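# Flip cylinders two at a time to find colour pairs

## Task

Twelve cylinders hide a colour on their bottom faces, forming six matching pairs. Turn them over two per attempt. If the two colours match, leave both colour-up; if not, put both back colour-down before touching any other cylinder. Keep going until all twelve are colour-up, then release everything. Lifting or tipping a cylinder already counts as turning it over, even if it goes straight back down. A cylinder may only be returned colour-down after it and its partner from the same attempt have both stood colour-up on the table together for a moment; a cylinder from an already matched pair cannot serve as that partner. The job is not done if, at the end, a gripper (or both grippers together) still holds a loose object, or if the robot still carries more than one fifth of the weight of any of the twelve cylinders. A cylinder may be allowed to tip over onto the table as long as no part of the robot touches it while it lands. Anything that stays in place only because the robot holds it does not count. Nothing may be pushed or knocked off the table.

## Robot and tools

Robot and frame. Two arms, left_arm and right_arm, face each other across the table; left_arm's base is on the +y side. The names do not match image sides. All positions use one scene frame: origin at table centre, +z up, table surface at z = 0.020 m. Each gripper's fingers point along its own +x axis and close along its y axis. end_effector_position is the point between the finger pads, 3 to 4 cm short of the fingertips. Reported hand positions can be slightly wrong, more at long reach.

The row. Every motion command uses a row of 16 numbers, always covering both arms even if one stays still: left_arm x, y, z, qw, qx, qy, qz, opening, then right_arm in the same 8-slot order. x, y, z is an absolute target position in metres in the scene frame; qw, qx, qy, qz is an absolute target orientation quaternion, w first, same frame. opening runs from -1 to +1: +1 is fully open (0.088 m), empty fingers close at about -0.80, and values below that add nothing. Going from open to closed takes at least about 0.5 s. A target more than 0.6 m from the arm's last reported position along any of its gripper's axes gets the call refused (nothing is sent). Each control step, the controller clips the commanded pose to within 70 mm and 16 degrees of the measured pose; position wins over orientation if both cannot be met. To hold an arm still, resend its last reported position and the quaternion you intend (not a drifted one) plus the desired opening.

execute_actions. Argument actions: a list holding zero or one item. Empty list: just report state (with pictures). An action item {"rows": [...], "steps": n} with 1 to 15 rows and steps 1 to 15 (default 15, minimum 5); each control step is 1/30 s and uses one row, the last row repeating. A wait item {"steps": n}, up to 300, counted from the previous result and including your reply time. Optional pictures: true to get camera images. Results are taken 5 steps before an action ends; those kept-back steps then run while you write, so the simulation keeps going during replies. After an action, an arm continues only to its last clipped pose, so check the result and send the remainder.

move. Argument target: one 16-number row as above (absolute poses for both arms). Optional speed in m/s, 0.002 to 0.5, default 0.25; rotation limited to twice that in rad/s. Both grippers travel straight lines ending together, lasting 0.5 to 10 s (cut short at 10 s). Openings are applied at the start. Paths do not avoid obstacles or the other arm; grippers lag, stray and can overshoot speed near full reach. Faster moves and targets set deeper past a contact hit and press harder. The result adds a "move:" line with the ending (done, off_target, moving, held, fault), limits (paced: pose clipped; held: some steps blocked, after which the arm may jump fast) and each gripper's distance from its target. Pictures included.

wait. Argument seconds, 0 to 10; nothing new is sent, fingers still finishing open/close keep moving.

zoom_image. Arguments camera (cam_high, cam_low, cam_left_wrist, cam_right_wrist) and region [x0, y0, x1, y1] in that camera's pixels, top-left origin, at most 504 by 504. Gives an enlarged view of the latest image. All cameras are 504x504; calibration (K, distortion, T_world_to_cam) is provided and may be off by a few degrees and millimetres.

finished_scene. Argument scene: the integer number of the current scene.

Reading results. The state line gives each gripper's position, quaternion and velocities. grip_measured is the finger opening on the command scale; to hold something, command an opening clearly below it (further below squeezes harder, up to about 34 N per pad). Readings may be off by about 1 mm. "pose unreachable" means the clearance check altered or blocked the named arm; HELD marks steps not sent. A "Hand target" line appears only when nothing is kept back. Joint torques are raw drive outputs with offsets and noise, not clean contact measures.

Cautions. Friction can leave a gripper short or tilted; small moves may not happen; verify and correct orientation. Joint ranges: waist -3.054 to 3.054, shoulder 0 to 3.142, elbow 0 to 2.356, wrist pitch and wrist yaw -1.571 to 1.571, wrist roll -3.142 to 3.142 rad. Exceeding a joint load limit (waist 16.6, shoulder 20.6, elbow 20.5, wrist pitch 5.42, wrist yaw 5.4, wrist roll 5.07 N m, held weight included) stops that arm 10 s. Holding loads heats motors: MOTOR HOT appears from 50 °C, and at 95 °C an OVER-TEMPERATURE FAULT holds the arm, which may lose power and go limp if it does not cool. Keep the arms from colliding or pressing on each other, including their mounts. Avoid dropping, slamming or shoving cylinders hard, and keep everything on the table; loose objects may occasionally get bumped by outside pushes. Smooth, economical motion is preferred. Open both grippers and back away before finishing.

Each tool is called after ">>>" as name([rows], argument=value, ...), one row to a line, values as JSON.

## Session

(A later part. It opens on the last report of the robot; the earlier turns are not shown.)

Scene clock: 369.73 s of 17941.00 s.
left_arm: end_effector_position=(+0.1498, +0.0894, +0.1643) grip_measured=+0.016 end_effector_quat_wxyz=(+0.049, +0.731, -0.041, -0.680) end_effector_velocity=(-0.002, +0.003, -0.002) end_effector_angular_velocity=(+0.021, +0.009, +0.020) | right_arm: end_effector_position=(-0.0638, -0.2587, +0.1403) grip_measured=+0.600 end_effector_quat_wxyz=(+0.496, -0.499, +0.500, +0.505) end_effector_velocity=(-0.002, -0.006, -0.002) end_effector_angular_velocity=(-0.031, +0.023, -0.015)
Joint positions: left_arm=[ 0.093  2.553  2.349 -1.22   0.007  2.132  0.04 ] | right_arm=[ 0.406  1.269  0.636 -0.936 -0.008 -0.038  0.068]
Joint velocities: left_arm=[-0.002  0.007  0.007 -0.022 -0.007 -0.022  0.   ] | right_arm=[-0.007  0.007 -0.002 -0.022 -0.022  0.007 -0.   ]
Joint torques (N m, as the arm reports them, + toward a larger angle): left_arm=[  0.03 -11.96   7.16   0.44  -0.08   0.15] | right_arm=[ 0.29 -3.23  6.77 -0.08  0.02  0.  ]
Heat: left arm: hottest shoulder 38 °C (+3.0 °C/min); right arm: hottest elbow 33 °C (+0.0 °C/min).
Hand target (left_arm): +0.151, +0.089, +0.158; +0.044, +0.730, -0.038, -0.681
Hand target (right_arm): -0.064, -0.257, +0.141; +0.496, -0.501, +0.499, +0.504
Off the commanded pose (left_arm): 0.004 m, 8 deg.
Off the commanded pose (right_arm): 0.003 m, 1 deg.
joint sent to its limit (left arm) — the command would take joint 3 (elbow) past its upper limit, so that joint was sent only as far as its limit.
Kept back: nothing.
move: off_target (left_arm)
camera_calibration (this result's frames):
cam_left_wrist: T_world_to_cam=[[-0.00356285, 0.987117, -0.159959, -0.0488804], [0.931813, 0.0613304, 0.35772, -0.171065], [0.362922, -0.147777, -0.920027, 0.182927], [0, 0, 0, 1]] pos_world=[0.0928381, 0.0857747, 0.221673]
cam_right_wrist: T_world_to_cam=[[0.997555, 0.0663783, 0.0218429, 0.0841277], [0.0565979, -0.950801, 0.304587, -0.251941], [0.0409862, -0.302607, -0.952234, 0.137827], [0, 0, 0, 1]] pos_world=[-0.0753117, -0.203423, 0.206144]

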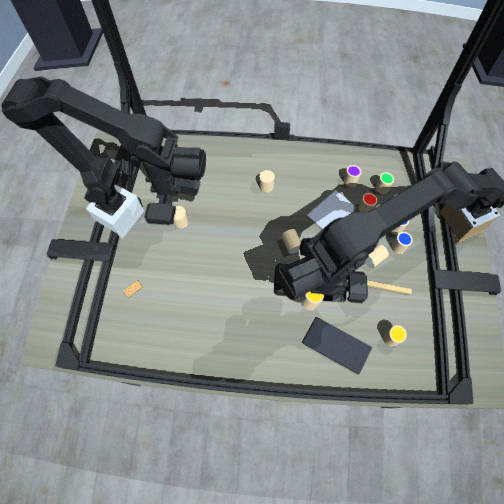

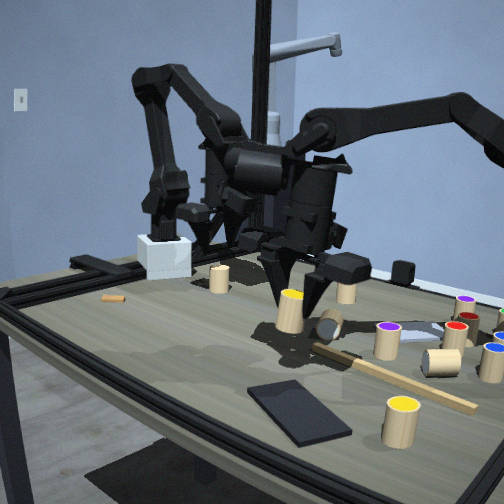

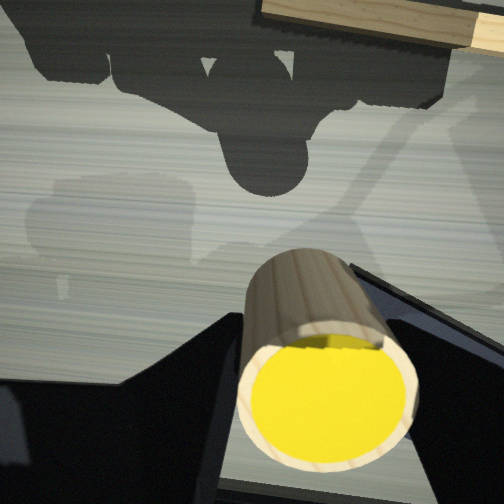

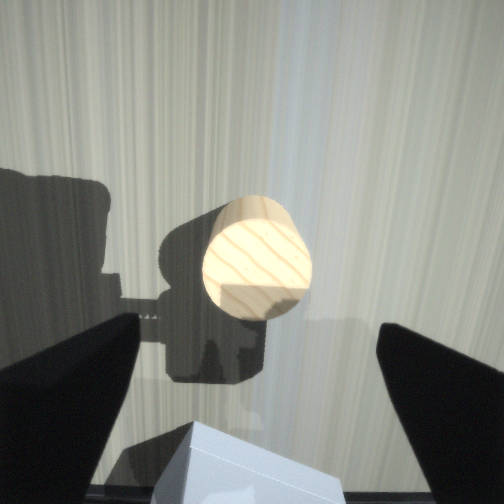

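>>> move(target=[0.17,0.21,0.15,0,0.707,0,-0.707,-0.4,-0.066,-0.256,0.14,0.5,-0.5,0.5,0.5,0.6])

>>> move(target=[0.17,0.21,0.077,0,0.707,0,-0.707,-0.4,-0.066,-0.256,0.14,0.5,-0.5,0.5,0.5,0.6], speed=0.13)

Scene clock: 370.97 s of 17941.00 s.
left_arm: end_effector_position=(+0.1717, +0.2083, +0.1461) grip_measured=+0.016 end_effector_quat_wxyz=(+0.001, +0.706, +0.003, -0.709) end_effector_velocity=(-0.005, +0.008, -0.001) end_effector_angular_velocity=(+0.031, -0.001, +0.005) | right_arm: end_effector_position=(-0.0659, -0.2587, +0.1393) grip_measured=+0.600 end_effector_quat_wxyz=(+0.498, -0.501, +0.501, +0.500) end_effector_velocity=(+0.002, +0.003, -0.001) end_effector_angular_velocity=(+0.017, -0.008, -0.024)
Joint positions: left_arm=[ 0.279  2.311  1.851 -1.116  0.     2.324  0.04 ] | right_arm=[ 0.423  1.276  0.637 -0.935 -0.003 -0.016  0.068]
Joint velocities: left_arm=[-0.002 -0.017 -0.032 -0.007 -0.022 -0.007 -0.   ] | right_arm=[-0.002 -0.002 -0.007  0.022  0.007  0.022  0.   ]
Joint torques (N m, as the arm reports them, + toward a larger angle): left_arm=[  0.09 -14.35   4.11   0.45  -0.1    0.1 ] | right_arm=[ 0.29 -3.26  6.63  0.28  0.03  0.18]
Heat: left arm: hottest shoulder 38 °C (+4.0 °C/min); right arm: hottest elbow 33 °C (+0.0 °C/min).
Hand target (left_arm): +0.171, +0.210, +0.150; +0.000, +0.708, +0.001, -0.706
Hand target (right_arm): -0.066, -0.256, +0.140; +0.500, -0.500, +0.500, +0.500
Off the commanded pose (left_arm): 0.005 m, 0 deg.
Off the commanded pose (right_arm): 0.003 m, 0 deg.
Kept back: nothing.
move: done
camera_calibration (this result's frames):
cam_left_wrist: T_world_to_cam=[[-0.0051984, 0.999554, -0.0293983, -0.190475], [0.956972, 0.0135023, 0.289867, -0.176722], [0.290134, -0.0266265, -0.956615, 0.168383], [0, 0, 0, 1]] pos_world=[0.119274, 0.197259, 0.206704]
cam_right_wrist: T_world_to_cam=[[0.997758, 0.0611919, 0.0270941, 0.0840965], [0.0498011, -0.949369, 0.310189, -0.252418], [0.0447034, -0.308145, -0.950289, 0.135507], [0, 0, 0, 1]] pos_world=[-0.0773949, -0.203028, 0.20479]

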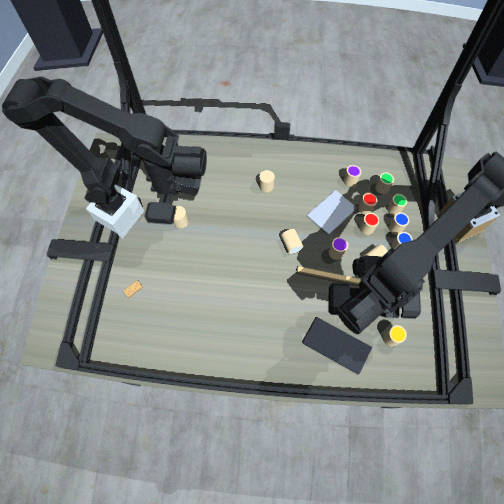

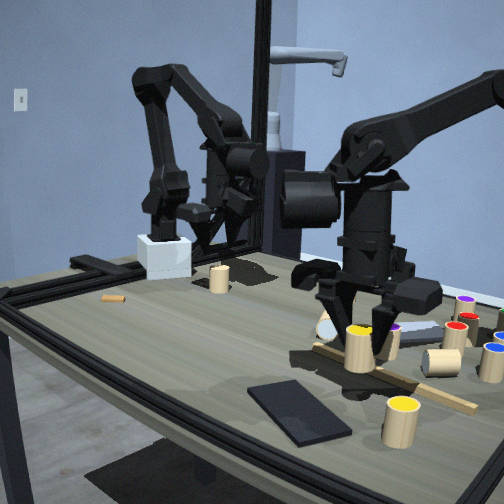

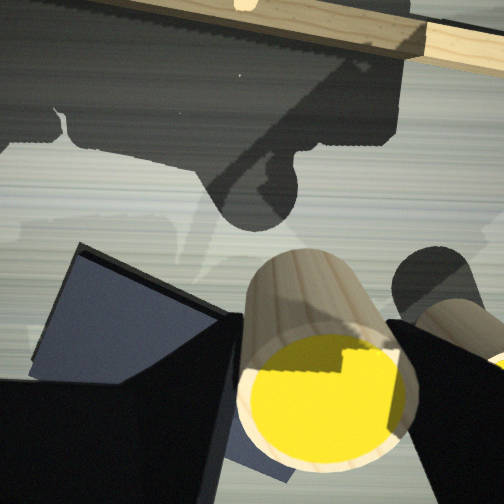

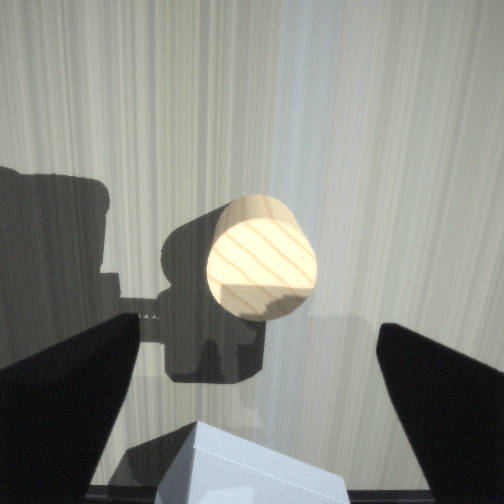

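Scene clock: 371.97 s of 17941.00 s.
left_arm: end_effector_position=(+0.1733, +0.2066, +0.0868) grip_measured=+0.015 end_effector_quat_wxyz=(+0.007, +0.713, -0.005, -0.701) end_effector_velocity=(-0.002, +0.002, -0.002) end_effector_angular_velocity=(+0.024, -0.007, +0.001) | right_arm: end_effector_position=(-0.0659, -0.2587, +0.1393) grip_measured=+0.600 end_effector_quat_wxyz=(+0.498, -0.501, +0.501, +0.500) end_effector_velocity=(-0.001, -0.002, -0.000) end_effector_angular_velocity=(-0.007, +0.007, -0.010)
Joint positions: left_arm=[ 0.279  2.374  1.713 -0.887  0.     2.326  0.04 ] | right_arm=[ 0.423  1.276  0.637 -0.935 -0.003 -0.016  0.068]
Joint velocities: left_arm=[-0.007  0.002 -0.002 -0.007 -0.022 -0.007  0.   ] | right_arm=[-0.002 -0.002 -0.002 -0.007 -0.007  0.007 -0.   ]
Joint torques (N m, as the arm reports them, + toward a larger angle): left_arm=[  0.26 -10.05   4.05   0.57   0.08   0.09] | right_arm=[ 0.28 -3.28  6.6   0.28  0.02  0.18]
Heat: left arm: hottest shoulder 38 °C (+4.0 °C/min); right arm: hottest elbow 33 °C (+0.0 °C/min).
Hand target (left_arm): +0.170, +0.210, +0.077; -0.000, +0.707, +0.000, -0.707
Hand target (right_arm): -0.066, -0.256, +0.140; +0.500, -0.500, +0.500, +0.500
Off the commanded pose (left_arm): 0.011 m, 1 deg.
Off the commanded pose (right_arm): 0.003 m, 0 deg.
Kept back: nothing.
move: off_target (left_arm)
camera_calibration (this result's frames):
cam_left_wrist: T_world_to_cam=[[-0.00249549, 0.998721, -0.0504945, -0.188992], [0.951031, 0.0179774, 0.308571, -0.162573], [0.309084, -0.0472519, -0.94986, 0.111602], [0, 0, 0, 1]] pos_world=[0.119646, 0.196946, 0.146628]
cam_right_wrist: T_world_to_cam=[[0.997758, 0.0612023, 0.027067, 0.0841729], [0.0498022, -0.949251, 0.310552, -0.252438], [0.0446999, -0.308508, -0.950171, 0.135336], [0, 0, 0, 1]] pos_world=[-0.0774617, -0.203027, 0.204709]

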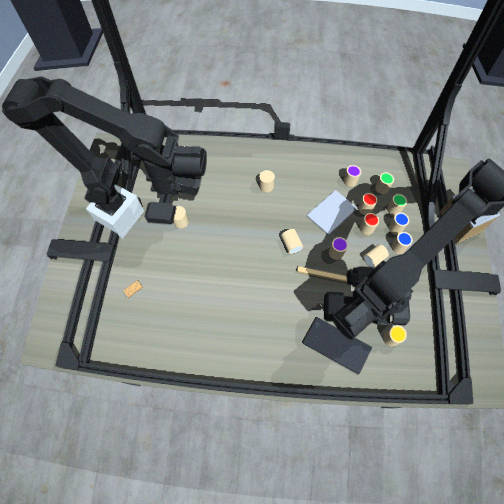

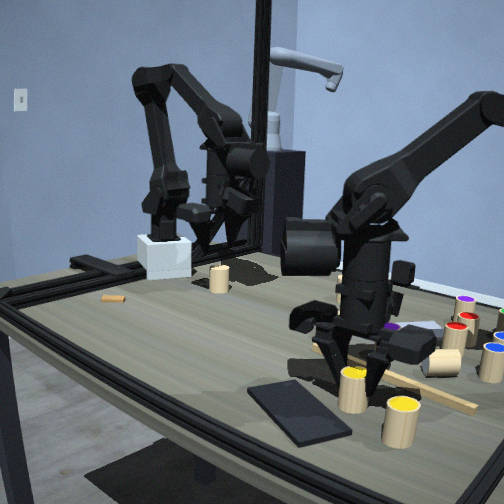

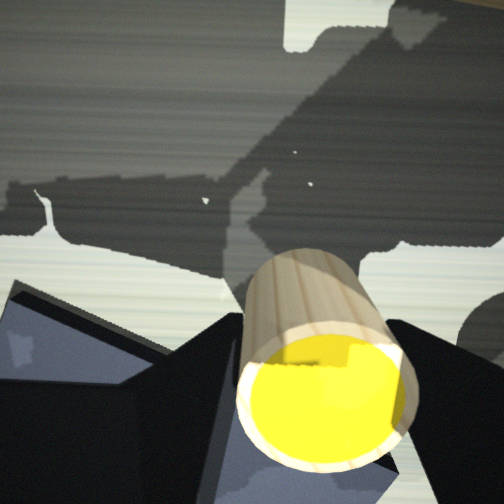

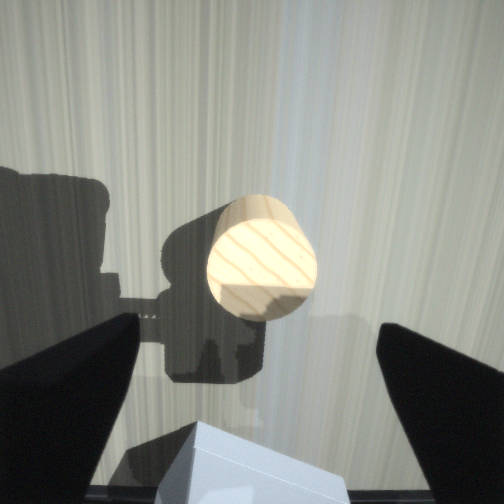

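>>> execute_actions([
  {"rows":[[0.17,0.21,0.077,0,0.707,0,-0.707,0.5,-0.066,-0.256,0.14,0.5,-0.5,0.5,0.5,0.6]]},
])

>>> move(target=[0.17,0.21,0.16,0,0.707,0,-0.707,0.5,-0.066,-0.256,0.072,0.5,-0.5,0.5,0.5,0.6], speed=0.13)

>>> execute_actions([
  {"rows":[[0.17,0.21,0.16,0,0.707,0,-0.707,0.6,-0.066,-0.256,0.072,0.5,-0.5,0.5,0.5,-0.4]]},
])

>>> move(target=[0.1,0.21,0.2,0,0.707,0,-0.707,0.6,-0.066,-0.24,0.16,0.5,-0.5,0.5,0.5,-0.4])

>>> move(target=[-0.062,0.10,0.264,0.5,0.5,-0.5,-0.5,0.6,-0.06,-0.04,0.26,0.707,0,0,0.707,-0.4], speed=0.4)

>>> move(target=[-0.062,0.016,0.265,0.5,0.5,-0.5,-0.5,0.6,-0.06,-0.04,0.26,0.707,0,0,0.707,-0.4], speed=0.15)

>>> execute_actions([
  {"rows":[[-0.062,0.016,0.265,0.5,0.5,-0.5,-0.5,-0.4,-0.06,-0.04,0.26,0.707,0,0,0.707,-0.4]]},
])

>>> execute_actions([
  {"rows":[[-0.062,0.016,0.265,0.5,0.5,-0.5,-0.5,-0.4,-0.06,-0.04,0.26,0.707,0,0,0.707,0.6]]},
])

>>> move(target=[-0.062,0.06,0.265,0.5,0.5,-0.5,-0.5,-0.4,-0.06,-0.14,0.26,0.707,0,0,0.707,0.6])

>>> move(target=[-0.25,0.125,0.15,0,0.707,0,-0.707,-0.4,-0.2,-0.2,0.16,0.5,-0.5,0.5,0.5,0.6], speed=0.4)

Scene clock: 372.90 s of 17941.00 s.
left_arm: end_effector_position=(+0.1735, +0.2063, +0.0867) grip_measured=+0.447 end_effector_quat_wxyz=(+0.008, +0.713, -0.005, -0.701) end_effector_velocity=(-0.001, +0.004, -0.001) end_effector_angular_velocity=(+0.014, +0.003, +0.010) | right_arm: end_effector_position=(-0.0659, -0.2587, +0.1393) grip_measured=+0.600 end_effector_quat_wxyz=(+0.498, -0.501, +0.501, +0.500) end_effector_velocity=(-0.003, -0.002, -0.001) end_effector_angular_velocity=(-0.012, +0.022, +0.005)
Joint positions: left_arm=[ 0.279  2.374  1.713 -0.885  0.001  2.326  0.061] | right_arm=[ 0.423  1.276  0.637 -0.935 -0.003 -0.016  0.068]
Joint velocities: left_arm=[ 0.002 -0.002 -0.007 -0.007 -0.007 -0.007  0.022] | right_arm=[-0.002  0.002 -0.002 -0.007 -0.022 -0.007 -0.   ]
Joint torques (N m, as the arm reports them, + toward a larger angle): left_arm=[  0.12 -10.17   4.23   0.43   0.05   0.07] | right_arm=[ 0.27 -3.31  6.61  0.28  0.02  0.18]
Heat: left arm: hottest shoulder 38 °C (+4.0 °C/min); right arm: hottest elbow 34 °C (+1.0 °C/min).
Steps of this call (steps 1 to 18: nothing new was sent; steps 19 to 28: the first 10 steps of this action). Readings (end_effector_position):
19: left_arm (+0.1735, +0.2065, +0.0868) | right_arm (-0.0659, -0.2587, +0.1393)
20: left_arm (+0.1735, +0.2065, +0.0868) | right_arm (-0.0659, -0.2587, +0.1393)
22: left_arm (+0.1736, +0.2063, +0.0869) | right_arm (-0.0659, -0.2587, +0.1393)
26: left_arm (+0.1736, +0.2063, +0.0869) | right_arm (-0.0659, -0.2587, +0.1393)
28: the state above

Scene clock: 374.40 s of 17941.00 s.
left_arm: end_effector_position=(+0.1679, +0.2123, +0.1527) grip_measured=+0.500 end_effector_quat_wxyz=(-0.003, +0.702, +0.006, -0.712) end_effector_velocity=(-0.005, -0.001, +0.003) end_effector_angular_velocity=(-0.006, +0.024, -0.009) | right_arm: end_effector_position=(-0.0658, -0.2533, +0.0755) grip_measured=+0.600 end_effector_quat_wxyz=(+0.502, -0.497, +0.497, +0.504) end_effector_velocity=(+0.002, -0.002, -0.003) end_effector_angular_velocity=(-0.007, -0.008, +0.019)
Joint positions: left_arm=[ 0.279  2.294  1.847 -1.143  0.001  2.326  0.063] | right_arm=[ 0.423  1.468  0.478 -0.568 -0.003 -0.016  0.068]
Joint velocities: left_arm=[-0.002 -0.002  0.007 -0.022  0.022  0.007  0.   ] | right_arm=[-0.002  0.007 -0.007  0.007  0.007 -0.022 -0.   ]
Joint torques (N m, as the arm reports them, + toward a larger angle): left_arm=[ -0.11 -13.79   6.47   0.08   0.01   0.07] | right_arm=[ 0.27 -3.74  3.33  0.3   0.02  0.18]
Heat: left arm: hottest shoulder 39 °C (+5.1 °C/min); right arm: hottest elbow 33 °C (+0.0 °C/min).
Hand target (left_arm): +0.170, +0.210, +0.160; +0.000, +0.707, -0.000, -0.707
Hand target (right_arm): -0.066, -0.257, +0.072; +0.500, -0.500, +0.500, +0.500
Off your previous action's commanded pose (left_arm): 0.011 m, 1 deg at its last step (step 5 of this call).
Off your previous action's commanded pose (right_arm): 0.003 m, 0 deg at its last step (step 5 of this call).
Off the commanded pose (left_arm): 0.008 m, 1 deg.
Off the commanded pose (right_arm): 0.004 m, 1 deg.
Kept back: nothing.
move: done
camera_calibration (this result's frames):
cam_left_wrist: T_world_to_cam=[[-0.00352493, 0.999789, -0.0202241, -0.196001], [0.959624, 0.00907033, 0.281141, -0.173188], [0.281265, -0.0184165, -0.959453, 0.176105], [0, 0, 0, 1]] pos_world=[0.115972, 0.200774, 0.213691]
cam_right_wrist: T_world_to_cam=[[0.997752, 0.0607375, 0.0283128, 0.0852871], [0.0497348, -0.954329, 0.294589, -0.22762], [0.0449123, -0.292518, -0.955205, 0.0808314], [0, 0, 0, 1]] pos_world=[-0.077405, -0.19876, 0.14185]

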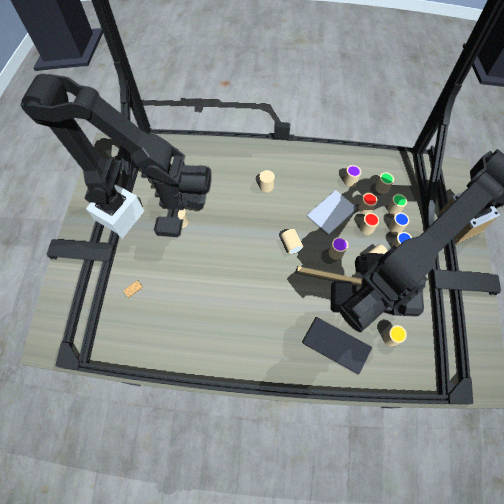

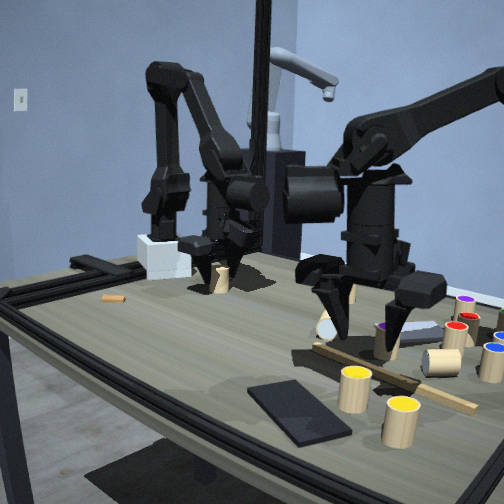

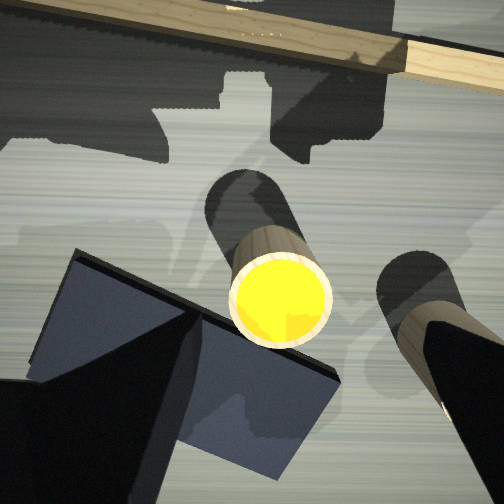

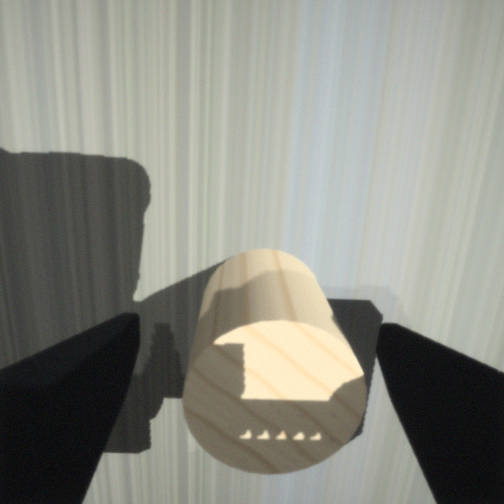

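Scene clock: 374.73 s of 17941.00 s.
left_arm: end_effector_position=(+0.1679, +0.2123, +0.1529) grip_measured=+0.594 end_effector_quat_wxyz=(-0.003, +0.702, +0.006, -0.712) end_effector_velocity=(+0.001, -0.001, -0.000) end_effector_angular_velocity=(+0.000, -0.011, +0.019) | right_arm: end_effector_position=(-0.0656, -0.2530, +0.0746) grip_measured=+0.022 end_effector_quat_wxyz=(+0.502, -0.497, +0.496, +0.504) end_effector_velocity=(-0.001, -0.006, -0.001) end_effector_angular_velocity=(-0.027, +0.008, -0.010)
Joint positions: left_arm=[ 0.279  2.294  1.848 -1.144  0.001  2.326  0.068] | right_arm=[ 0.423  1.473  0.478 -0.563 -0.001 -0.015  0.04 ]
Joint velocities: left_arm=[-0.002  0.002  0.002  0.007 -0.007 -0.022  0.002] | right_arm=[-0.002  0.002 -0.002 -0.022 -0.007  0.007 -0.   ]
Joint torques (N m, as the arm reports them, + toward a larger angle): left_arm=[ -0.34 -13.73   6.23   0.09  -0.01   0.11] | right_arm=[ 0.22 -3.68  3.57  0.28 -0.05  0.16]
Heat: left arm: hottest shoulder 39 °C (+5.0 °C/min); right arm: hottest elbow 33 °C (+0.0 °C/min).
Steps of this call (steps 1 to 10: the first 10 steps of this action). Readings (end_effector_position):
1: left_arm (+0.1679, +0.2123, +0.1528) | right_arm (-0.0658, -0.2533, +0.0754)
2: left_arm (+0.1679, +0.2123, +0.1528) | right_arm (-0.0658, -0.2532, +0.0752)
4: left_arm (+0.1679, +0.2123, +0.1528) | right_arm (-0.0659, -0.2532, +0.0749)
8: left_arm (+0.1679, +0.2123, +0.1529) | right_arm (-0.0656, -0.2530, +0.0746)
10: the state above

Scene clock: 375.93 s of 17941.00 s.
left_arm: end_effector_position=(+0.1026, +0.2077, +0.1977) grip_measured=+0.600 end_effector_quat_wxyz=(-0.001, +0.707, -0.000, -0.707) end_effector_velocity=(-0.002, +0.007, +0.003) end_effector_angular_velocity=(+0.027, -0.008, +0.020) | right_arm: end_effector_position=(-0.0656, -0.2415, +0.1556) grip_measured=+0.022 end_effector_quat_wxyz=(+0.496, -0.504, +0.503, +0.498) end_effector_velocity=(-0.001, -0.001, +0.004) end_effector_angular_velocity=(-0.002, +0.007, +0.005)
Joint positions: left_arm=[ 0.152  2.086  1.693 -1.178  0.001  2.204  0.068] | right_arm=[ 0.424  1.333  0.746 -0.997 -0.001 -0.015  0.04 ]
Joint velocities: left_arm=[-0.002 -0.012 -0.007 -0.022 -0.022 -0.022 -0.   ] | right_arm=[-0.002 -0.007  0.012 -0.022 -0.007 -0.007 -0.   ]
Joint torques (N m, as the arm reports them, + toward a larger angle): left_arm=[ -0.11 -12.96   4.17   0.07   0.05  -0.12] | right_arm=[ 0.28 -5.74  6.96 -0.1  -0.04  0.18]
Heat: left arm: hottest shoulder 39 °C (+4.0 °C/min); right arm: hottest elbow 33 °C (+0.0 °C/min).
Hand target (left_arm): +0.100, +0.210, +0.200; -0.000, +0.707, -0.000, -0.708
Hand target (right_arm): -0.066, -0.239, +0.159; +0.500, -0.500, +0.500, +0.500
Off your previous action's commanded pose (left_arm): 0.008 m, 1 deg at its last step (step 5 of this call).
Off your previous action's commanded pose (right_arm): 0.004 m, 1 deg at its last step (step 5 of this call).
Off the commanded pose (left_arm): 0.004 m, 0 deg.
Off the commanded pose (right_arm): 0.005 m, 1 deg.
Kept back: nothing.
move: done
camera_calibration (this result's frames):
cam_left_wrist: T_world_to_cam=[[0.00176145, 0.999449, -0.0331583, -0.18862], [0.956136, 0.0080294, 0.292812, -0.124884], [0.292917, -0.0322197, -0.955595, 0.238459], [0, 0, 0, 1]] pos_world=[0.0498896, 0.197201, 0.258183]
cam_right_wrist: T_world_to_cam=[[0.997708, 0.0614834, 0.0282671, 0.0821856], [0.0492537, -0.946237, 0.319703, -0.241899], [0.0464038, -0.317578, -0.947096, 0.153591], [0, 0, 0, 1]] pos_world=[-0.07721, -0.18517, 0.220478]

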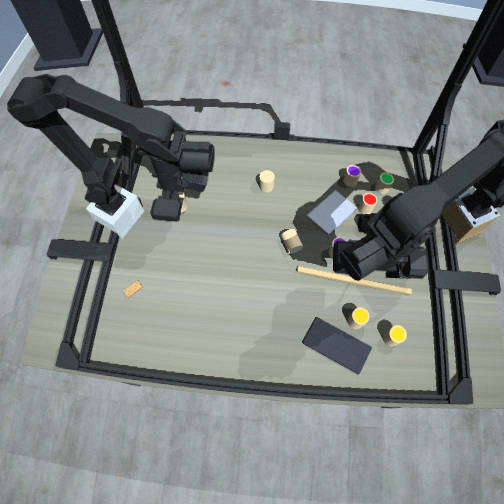

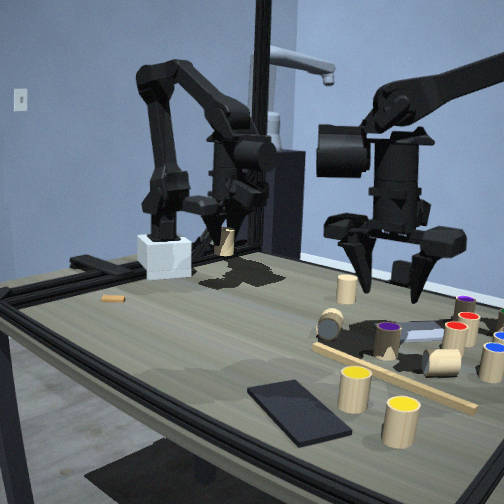

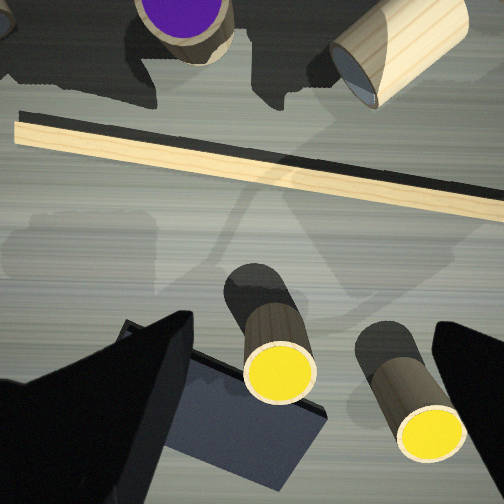

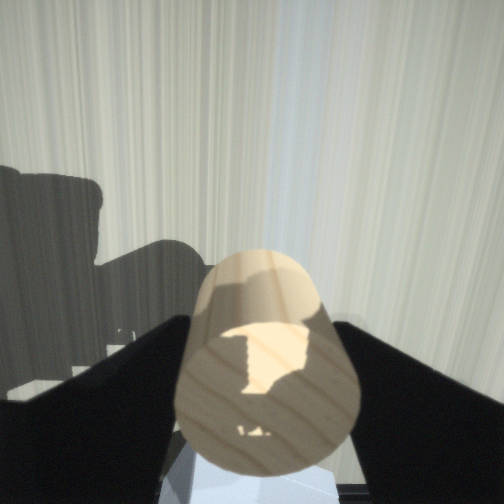

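Scene clock: 378.57 s of 17941.00 s.
left_arm: end_effector_position=(-0.0623, +0.1004, +0.2747) grip_measured=+0.600 end_effector_quat_wxyz=(+0.499, +0.496, -0.509, -0.496) end_effector_velocity=(-0.002, +0.001, -0.001) end_effector_angular_velocity=(-0.007, +0.020, -0.000) | right_arm: end_effector_position=(-0.0608, -0.0401, +0.2603) grip_measured=+0.022 end_effector_quat_wxyz=(+0.711, -0.004, -0.004, +0.703) end_effector_velocity=(+0.000, +0.000, -0.002) end_effector_angular_velocity=(+0.002, -0.022, -0.005)
Joint positions: left_arm=[-0.227  1.804  0.579  1.242  0.261  1.577  0.068] | right_arm=[ 0.414  1.611  0.411  1.201 -0.012 -0.011  0.04 ]
Joint velocities: left_arm=[-0.007  0.007 -0.007  0.022 -0.007 -0.022  0.   ] | right_arm=[ 0.002  0.017 -0.002  0.022  0.007 -0.022 -0.   ]
Joint torques (N m, as the arm reports them, + toward a larger angle): left_arm=[-0.13 -5.76  3.57  1.82 -0.16 -0.13] | right_arm=[-0.3  -5.57  5.25  1.65 -0.11  0.2 ]
Heat: left arm: hottest shoulder 39 °C (+4.0 °C/min); right arm: hottest elbow 33 °C (+0.0 °C/min).
Hand target (left_arm): -0.064, +0.102, +0.266; +0.497, +0.499, -0.502, -0.503
Hand target (right_arm): -0.060, -0.039, +0.259; +0.711, -0.002, -0.002, +0.703
Off the commanded pose (left_arm): 0.011 m, 1 deg.
Off the commanded pose (right_arm): 0.001 m, 1 deg.
Kept back: nothing.
move: off_target (left_arm)
camera_calibration (this result's frames):
cam_left_wrist: T_world_to_cam=[[0.010203, -0.0493989, -0.998727, 0.292459], [0.958543, 0.284916, -0.00429998, 0.0651256], [0.284766, -0.957279, 0.0502579, 0.172938], [0, 0, 0, 1]] pos_world=[-0.114657, 0.161442, 0.283675]
cam_right_wrist: T_world_to_cam=[[0.996776, -0.0402762, 0.0693863, 0.0473123], [0.0537497, -0.306824, -0.950247, 0.271391], [0.0595618, 0.950914, -0.30367, 0.2007], [0, 0, 0, 1]] pos_world=[-0.073701, -0.105673, 0.315552]

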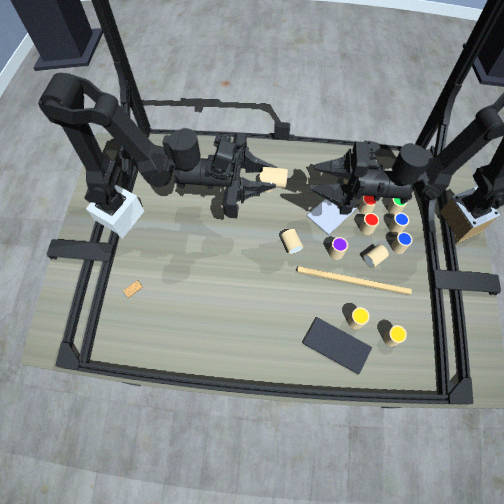

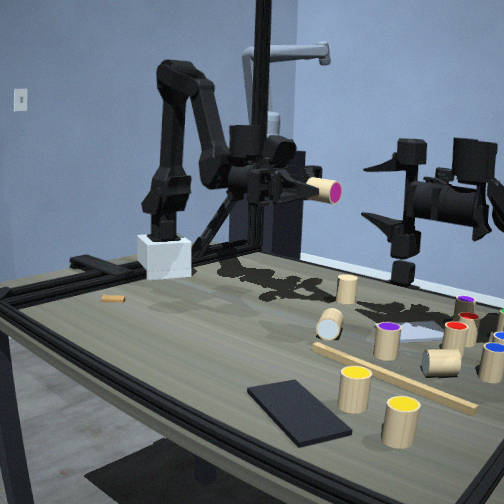

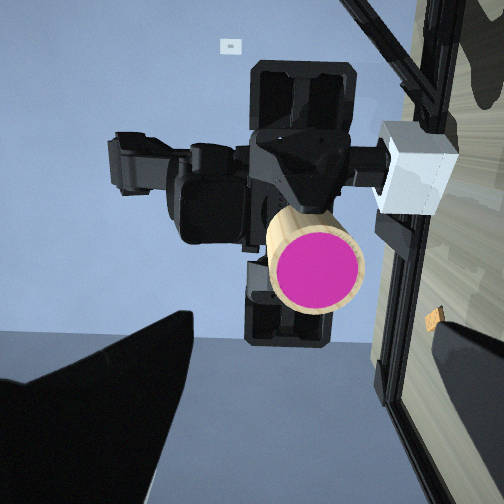

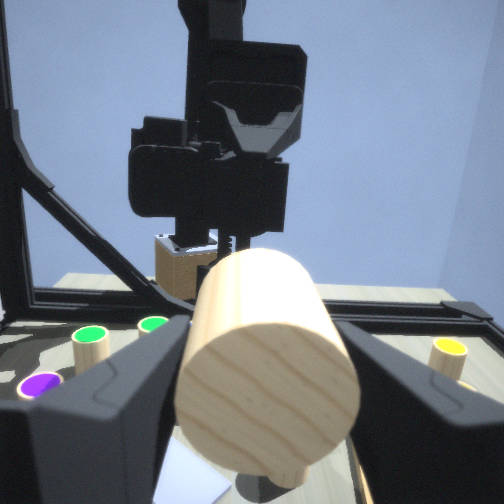

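Scene clock: 379.67 s of 17941.00 s.
left_arm: end_effector_position=(-0.0616, +0.0194, +0.2692) grip_measured=+0.600 end_effector_quat_wxyz=(+0.501, +0.499, -0.503, -0.497) end_effector_velocity=(-0.002, -0.002, -0.006) end_effector_angular_velocity=(+0.022, +0.012, -0.000) | right_arm: end_effector_position=(-0.0608, -0.0401, +0.2603) grip_measured=+0.022 end_effector_quat_wxyz=(+0.707, -0.001, -0.002, +0.707) end_effector_velocity=(-0.000, -0.001, -0.005) end_effector_angular_velocity=(-0.022, -0.021, +0.005)
Joint positions: left_arm=[-0.284  2.032  0.918  1.123  0.195  1.573  0.068] | right_arm=[ 0.407  1.612  0.411  1.202 -0.03  -0.005  0.04 ]
Joint velocities: left_arm=[-0.007  0.007  0.007 -0.022 -0.007 -0.007 -0.   ] | right_arm=[-0.002 -0.002 -0.002 -0.022 -0.007 -0.022 -0.   ]
Joint torques (N m, as the arm reports them, + toward a larger angle): left_arm=[-0.21 -7.93  6.08  1.55 -0.11 -0.14] | right_arm=[-0.32 -6.51  5.17  1.37 -0.12  0.19]
Heat: left arm: hottest shoulder 39 °C (+4.0 °C/min); right arm: hottest elbow 33 °C (+0.0 °C/min).
Hand target (left_arm): -0.062, +0.016, +0.265; +0.500, +0.500, -0.500, -0.500
Hand target (right_arm): -0.060, -0.040, +0.260; +0.707, +0.000, -0.000, +0.707
Off the commanded pose (left_arm): 0.005 m, 1 deg.
Off the commanded pose (right_arm): 0.001 m, 0 deg.
Kept back: nothing.
move: done
camera_calibration (this result's frames):
cam_left_wrist: T_world_to_cam=[[0.00452689, -0.041328, -0.999135, 0.282598], [0.955871, 0.293684, -0.00781702, 0.0881157], [0.293753, -0.955009, 0.0408337, 0.0985187], [0, 0, 0, 1]] pos_world=[-0.114447, 0.0798872, 0.279019]
cam_right_wrist: T_world_to_cam=[[0.997529, -0.0296471, 0.0636926, 0.0492024], [0.0516102, -0.305871, -0.950673, 0.271425], [0.0476664, 0.951611, -0.303585, 0.199999], [0, 0, 0, 1]] pos_world=[-0.0726223, -0.105841, 0.315619]

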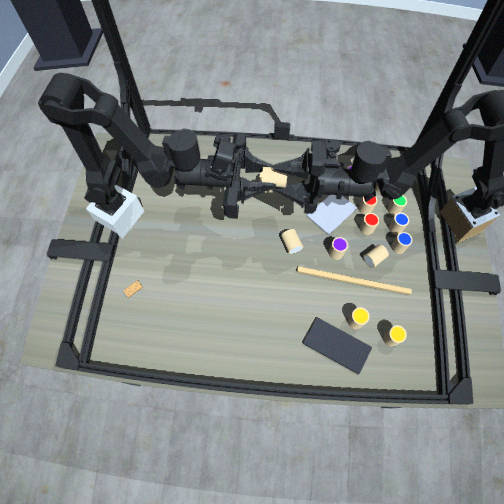

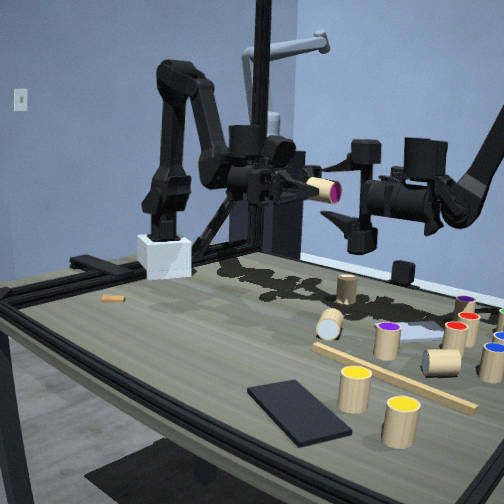

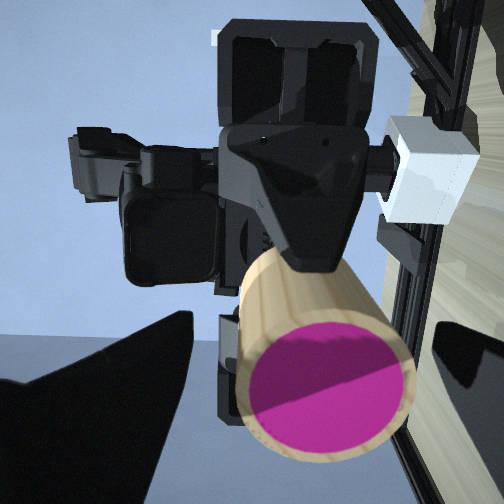

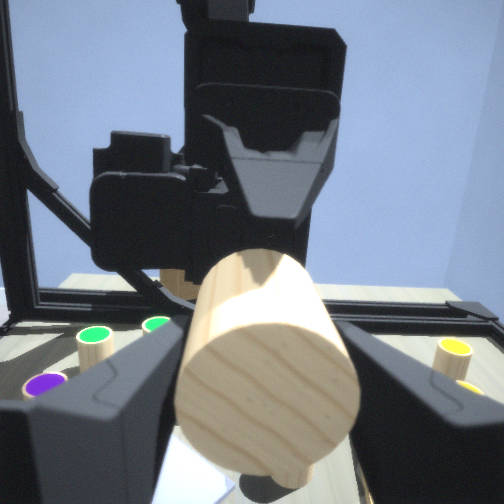

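Scene clock: 380.00 s of 17941.00 s.
left_arm: end_effector_position=(-0.0615, +0.0189, +0.2694) grip_measured=+0.023 end_effector_quat_wxyz=(+0.501, +0.499, -0.503, -0.497) end_effector_velocity=(-0.000, +0.000, -0.001) end_effector_angular_velocity=(+0.007, +0.023, +0.005) | right_arm: end_effector_position=(-0.0608, -0.0401, +0.2601) grip_measured=+0.022 end_effector_quat_wxyz=(+0.707, -0.002, -0.002, +0.707) end_effector_velocity=(-0.000, -0.001, -0.002) end_effector_angular_velocity=(-0.007, -0.007, +0.005)
Joint positions: left_arm=[-0.284  2.033  0.92   1.12   0.195  1.573  0.04 ] | right_arm=[ 0.407  1.612  0.411  1.201 -0.03  -0.005  0.04 ]
Joint velocities: left_arm=[-0.002 -0.002 -0.002 -0.007 -0.007 -0.022 -0.   ] | right_arm=[-0.002 -0.002 -0.002 -0.007 -0.007 -0.007 -0.   ]
Joint torques (N m, as the arm reports them, + toward a larger angle): left_arm=[-0.12 -7.92  6.04  1.55 -0.09 -0.17] | right_arm=[-0.31 -6.52  5.16  1.37 -0.12  0.17]
Heat: left arm: hottest shoulder 39 °C (+4.0 °C/min); right arm: hottest elbow 33 °C (+0.0 °C/min).
Steps of this call (steps 1 to 10: the first 10 steps of this action). Readings (end_effector_position):
1: left_arm (-0.0616, +0.0193, +0.2692) | right_arm (-0.0608, -0.0401, +0.2603)
2: left_arm (-0.0616, +0.0192, +0.2690) | right_arm (-0.0608, -0.0401, +0.2603)
4: left_arm (-0.0616, +0.0191, +0.2691) | right_arm (-0.0608, -0.0401, +0.2603)
8: left_arm (-0.0615, +0.0189, +0.2694) | right_arm (-0.0608, -0.0401, +0.2601)
10: the state above

Scene clock: 380.50 s of 17941.00 s.
left_arm: end_effector_position=(-0.0615, +0.0188, +0.2675) grip_measured=+0.022 end_effector_quat_wxyz=(+0.500, +0.500, -0.502, -0.498) end_effector_velocity=(+0.002, +0.000, -0.001) end_effector_angular_velocity=(-0.002, +0.022, +0.019) | right_arm: end_effector_position=(-0.0607, -0.0401, +0.2601) grip_measured=+0.545 end_effector_quat_wxyz=(+0.707, -0.002, -0.002, +0.707) end_effector_velocity=(-0.002, -0.001, -0.002) end_effector_angular_velocity=(-0.007, +0.008, +0.020)
Joint positions: left_arm=[-0.284  2.036  0.92   1.119  0.195  1.573  0.04 ] | right_arm=[ 0.407  1.612  0.411  1.201 -0.03  -0.005  0.066]
Joint velocities: left_arm=[-0.002  0.002 -0.002  0.007 -0.022 -0.022 -0.   ] | right_arm=[-0.002 -0.002 -0.002 -0.007 -0.022  0.007  0.017]
Joint torques (N m, as the arm reports them, + toward a larger angle): left_arm=[-0.23 -8.57  5.81  1.64 -0.17 -0.15] | right_arm=[-0.31 -6.52  5.17  1.39 -0.12  0.18]
Heat: left arm: hottest shoulder 39 °C (+4.0 °C/min); right arm: hottest elbow 33 °C (+0.0 °C/min).
Off your previous action's commanded pose (left_arm): 0.005 m, 1 deg at its last step (step 5 of this call).
Off your previous action's commanded pose (right_arm): 0.001 m, 0 deg at its last step (step 5 of this call).
Steps of this call (steps 1 to 5: the last 5 steps of your previous action; steps 6 to 15: the first 10 steps of this action). Readings (end_effector_position):
6: left_arm (-0.0615, +0.0189, +0.2694) | right_arm (-0.0608, -0.0401, +0.2601)
7: left_arm (-0.0615, +0.0189, +0.2694) | right_arm (-0.0608, -0.0401, +0.2601)
9: left_arm (-0.0615, +0.0189, +0.2691) | right_arm (-0.0607, -0.0401, +0.2601)
13: left_arm (-0.0615, +0.0188, +0.2677) | right_arm (-0.0607, -0.0401, +0.2601)
15: the state above

Scene clock: 381.93 s of 17941.00 s.
left_arm: end_effector_position=(-0.0624, +0.0570, +0.2620) grip_measured=+0.021 end_effector_quat_wxyz=(+0.498, +0.502, -0.499, -0.501) end_effector_velocity=(+0.002, +0.002, -0.004) end_effector_angular_velocity=(+0.022, +0.012, +0.020) | right_arm: end_effector_position=(-0.0602, -0.1373, +0.2635) grip_measured=+0.600 end_effector_quat_wxyz=(+0.707, +0.001, -0.005, +0.707) end_effector_velocity=(-0.003, -0.004, -0.001) end_effector_angular_velocity=(-0.012, -0.022, +0.019)
Joint positions: left_arm=[-0.264  1.949  0.75   1.193  0.215  1.573  0.04 ] | right_arm=[ 0.384  1.084  0.078  1.015 -0.052 -0.005  0.068]
Joint velocities: left_arm=[-0.002 -0.007 -0.007 -0.022 -0.022 -0.007 -0.   ] | right_arm=[-0.002 -0.046 -0.007 -0.051 -0.022 -0.022 -0.   ]
Joint torques (N m, as the arm reports them, + toward a larger angle): left_arm=[  0.21 -10.62   3.83   1.83   0.13  -0.13] | right_arm=[-0.31 -3.75  4.62  1.18 -0.13  0.18]
Heat: left arm: hottest shoulder 39 °C (+4.0 °C/min); right arm: hottest elbow 33 °C (+0.0 °C/min).
Hand target (left_arm): -0.062, +0.060, +0.265; +0.500, +0.500, -0.500, -0.500
Hand target (right_arm): -0.060, -0.140, +0.260; +0.707, +0.000, +0.000, +0.707
Off your previous action's commanded pose (left_arm): 0.004 m, 0 deg at its last step (step 5 of this call).
Off your previous action's commanded pose (right_arm): 0.001 m, 0 deg at its last step (step 5 of this call).
Off the commanded pose (left_arm): 0.004 m, 0 deg.
Off the commanded pose (right_arm): 0.004 m, 1 deg.
Kept back: nothing.
move: done
camera_calibration (this result's frames):
cam_left_wrist: T_world_to_cam=[[0.00159452, -0.0271412, -0.99963, 0.276132], [0.95585, 0.293785, -0.00645195, 0.0773799], [0.293852, -0.955486, 0.0264114, 0.138772], [0, 0, 0, 1]] pos_world=[-0.115182, 0.117356, 0.272864]
cam_right_wrist: T_world_to_cam=[[0.997514, -0.0305345, 0.0635124, 0.045493], [0.0515532, -0.298277, -0.953086, 0.246364], [0.0480463, 0.953991, -0.295961, 0.291709], [0, 0, 0, 1]] pos_world=[-0.0720963, -0.203414, 0.318252]

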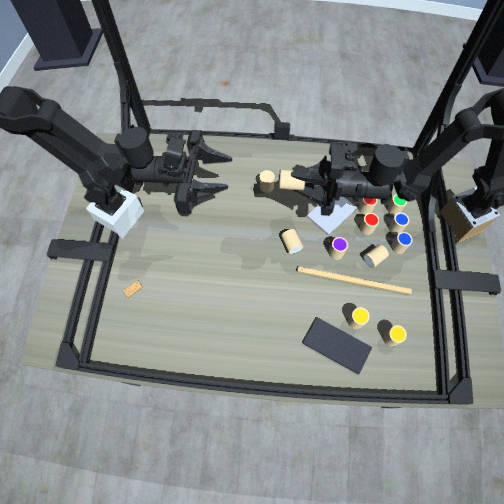

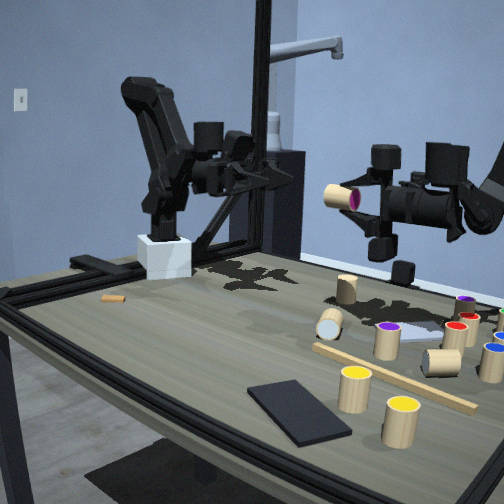

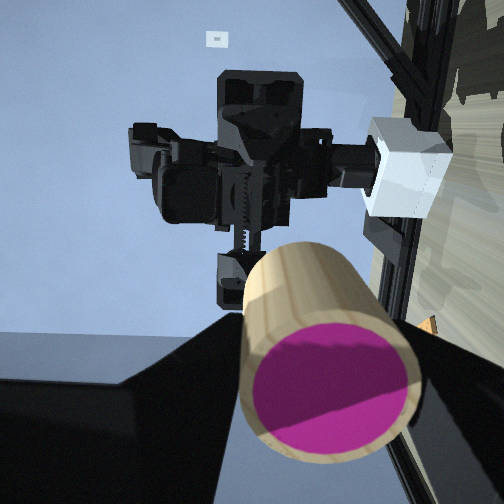

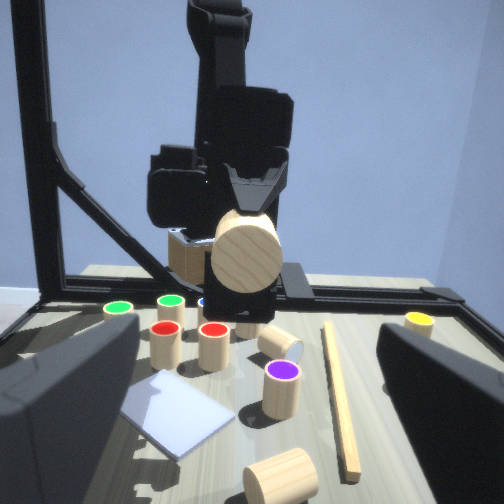

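Scene clock: 384.50 s of 17941.00 s.
left_arm: end_effector_position=(-0.2491, +0.1252, +0.1518) grip_measured=+0.018 end_effector_quat_wxyz=(+0.006, +0.704, -0.000, -0.710) end_effector_velocity=(-0.002, +0.002, +0.002) end_effector_angular_velocity=(+0.023, +0.001, +0.019) | right_arm: end_effector_position=(-0.1971, -0.2014, +0.1614) grip_measured=+0.600 end_effector_quat_wxyz=(+0.499, -0.501, +0.494, +0.506) end_effector_velocity=(+0.002, -0.004, -0.004) end_effector_angular_velocity=(-0.036, -0.011, -0.010)
Joint positions: left_arm=[-0.757  2.202  1.691 -1.049  0.006  1.286  0.04 ] | right_arm=[ 0.947  1.598  1.004 -0.968  0.004  0.497  0.068]
Joint velocities: left_arm=[-0.002  0.012  0.027 -0.037  0.007 -0.022 -0.   ] | right_arm=[-0.002  0.017  0.002 -0.022 -0.007  0.007 -0.   ]
Joint torques (N m, as the arm reports them, + toward a larger angle): left_arm=[ 0.01 -9.32  6.44  0.19  0.13 -0.04] | right_arm=[ 0.25 -5.83  6.89 -0.09 -0.1   0.18]
Heat: left arm: hottest shoulder 39 °C (+4.0 °C/min); right arm: hottest elbow 34 °C (+1.0 °C/min).
Hand target (left_arm): -0.251, +0.124, +0.148; +0.002, +0.704, +0.004, -0.711
Hand target (right_arm): -0.199, -0.201, +0.161; +0.498, -0.502, +0.497, +0.504
Off the commanded pose (left_arm): 0.002 m, 1 deg.
Off the commanded pose (right_arm): 0.004 m, 1 deg.
Kept back: nothing.
move: done
camera_calibration (this result's frames):
cam_left_wrist: T_world_to_cam=[[-0.00728016, 0.999115, -0.0414201, -0.108018], [0.958371, 0.0187946, 0.284907, 0.225948], [0.285434, -0.0376217, -0.95766, 0.294071], [0, 0, 0, 1]] pos_world=[-0.301266, 0.11474, 0.212771]
cam_right_wrist: T_world_to_cam=[[0.996995, 0.0714301, 0.0299697, 0.212413], [0.0593307, -0.952902, 0.297417, -0.195163], [0.0498027, -0.294745, -0.954277, 0.184398], [0, 0, 0, 1]] pos_world=[-0.209379, -0.146793, 0.227646]

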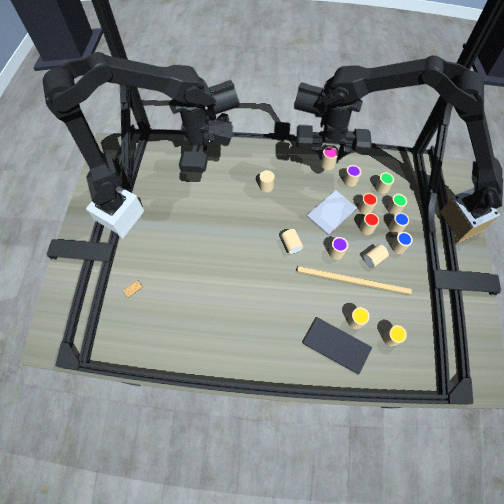

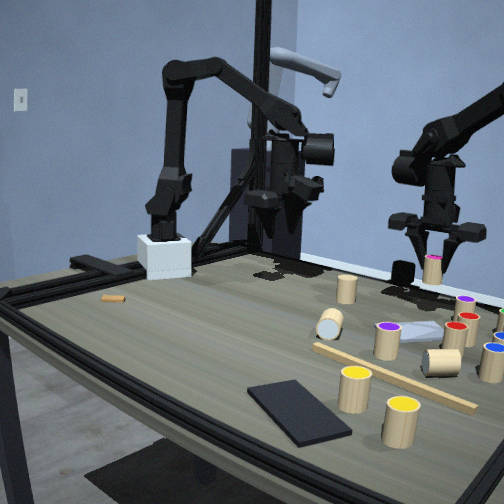

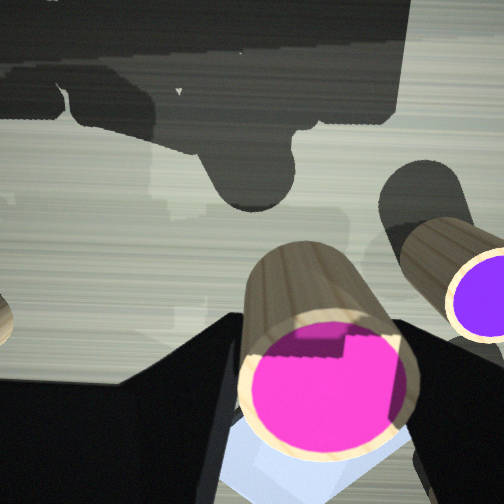

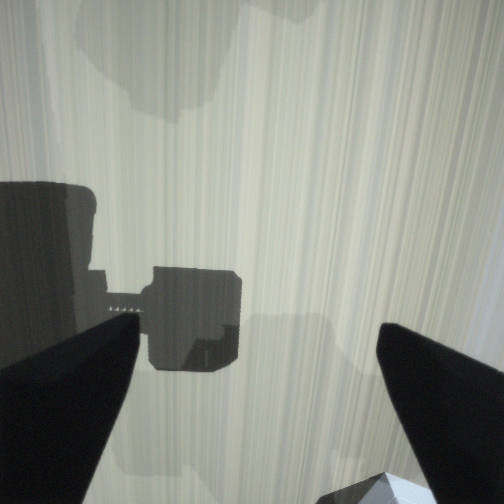

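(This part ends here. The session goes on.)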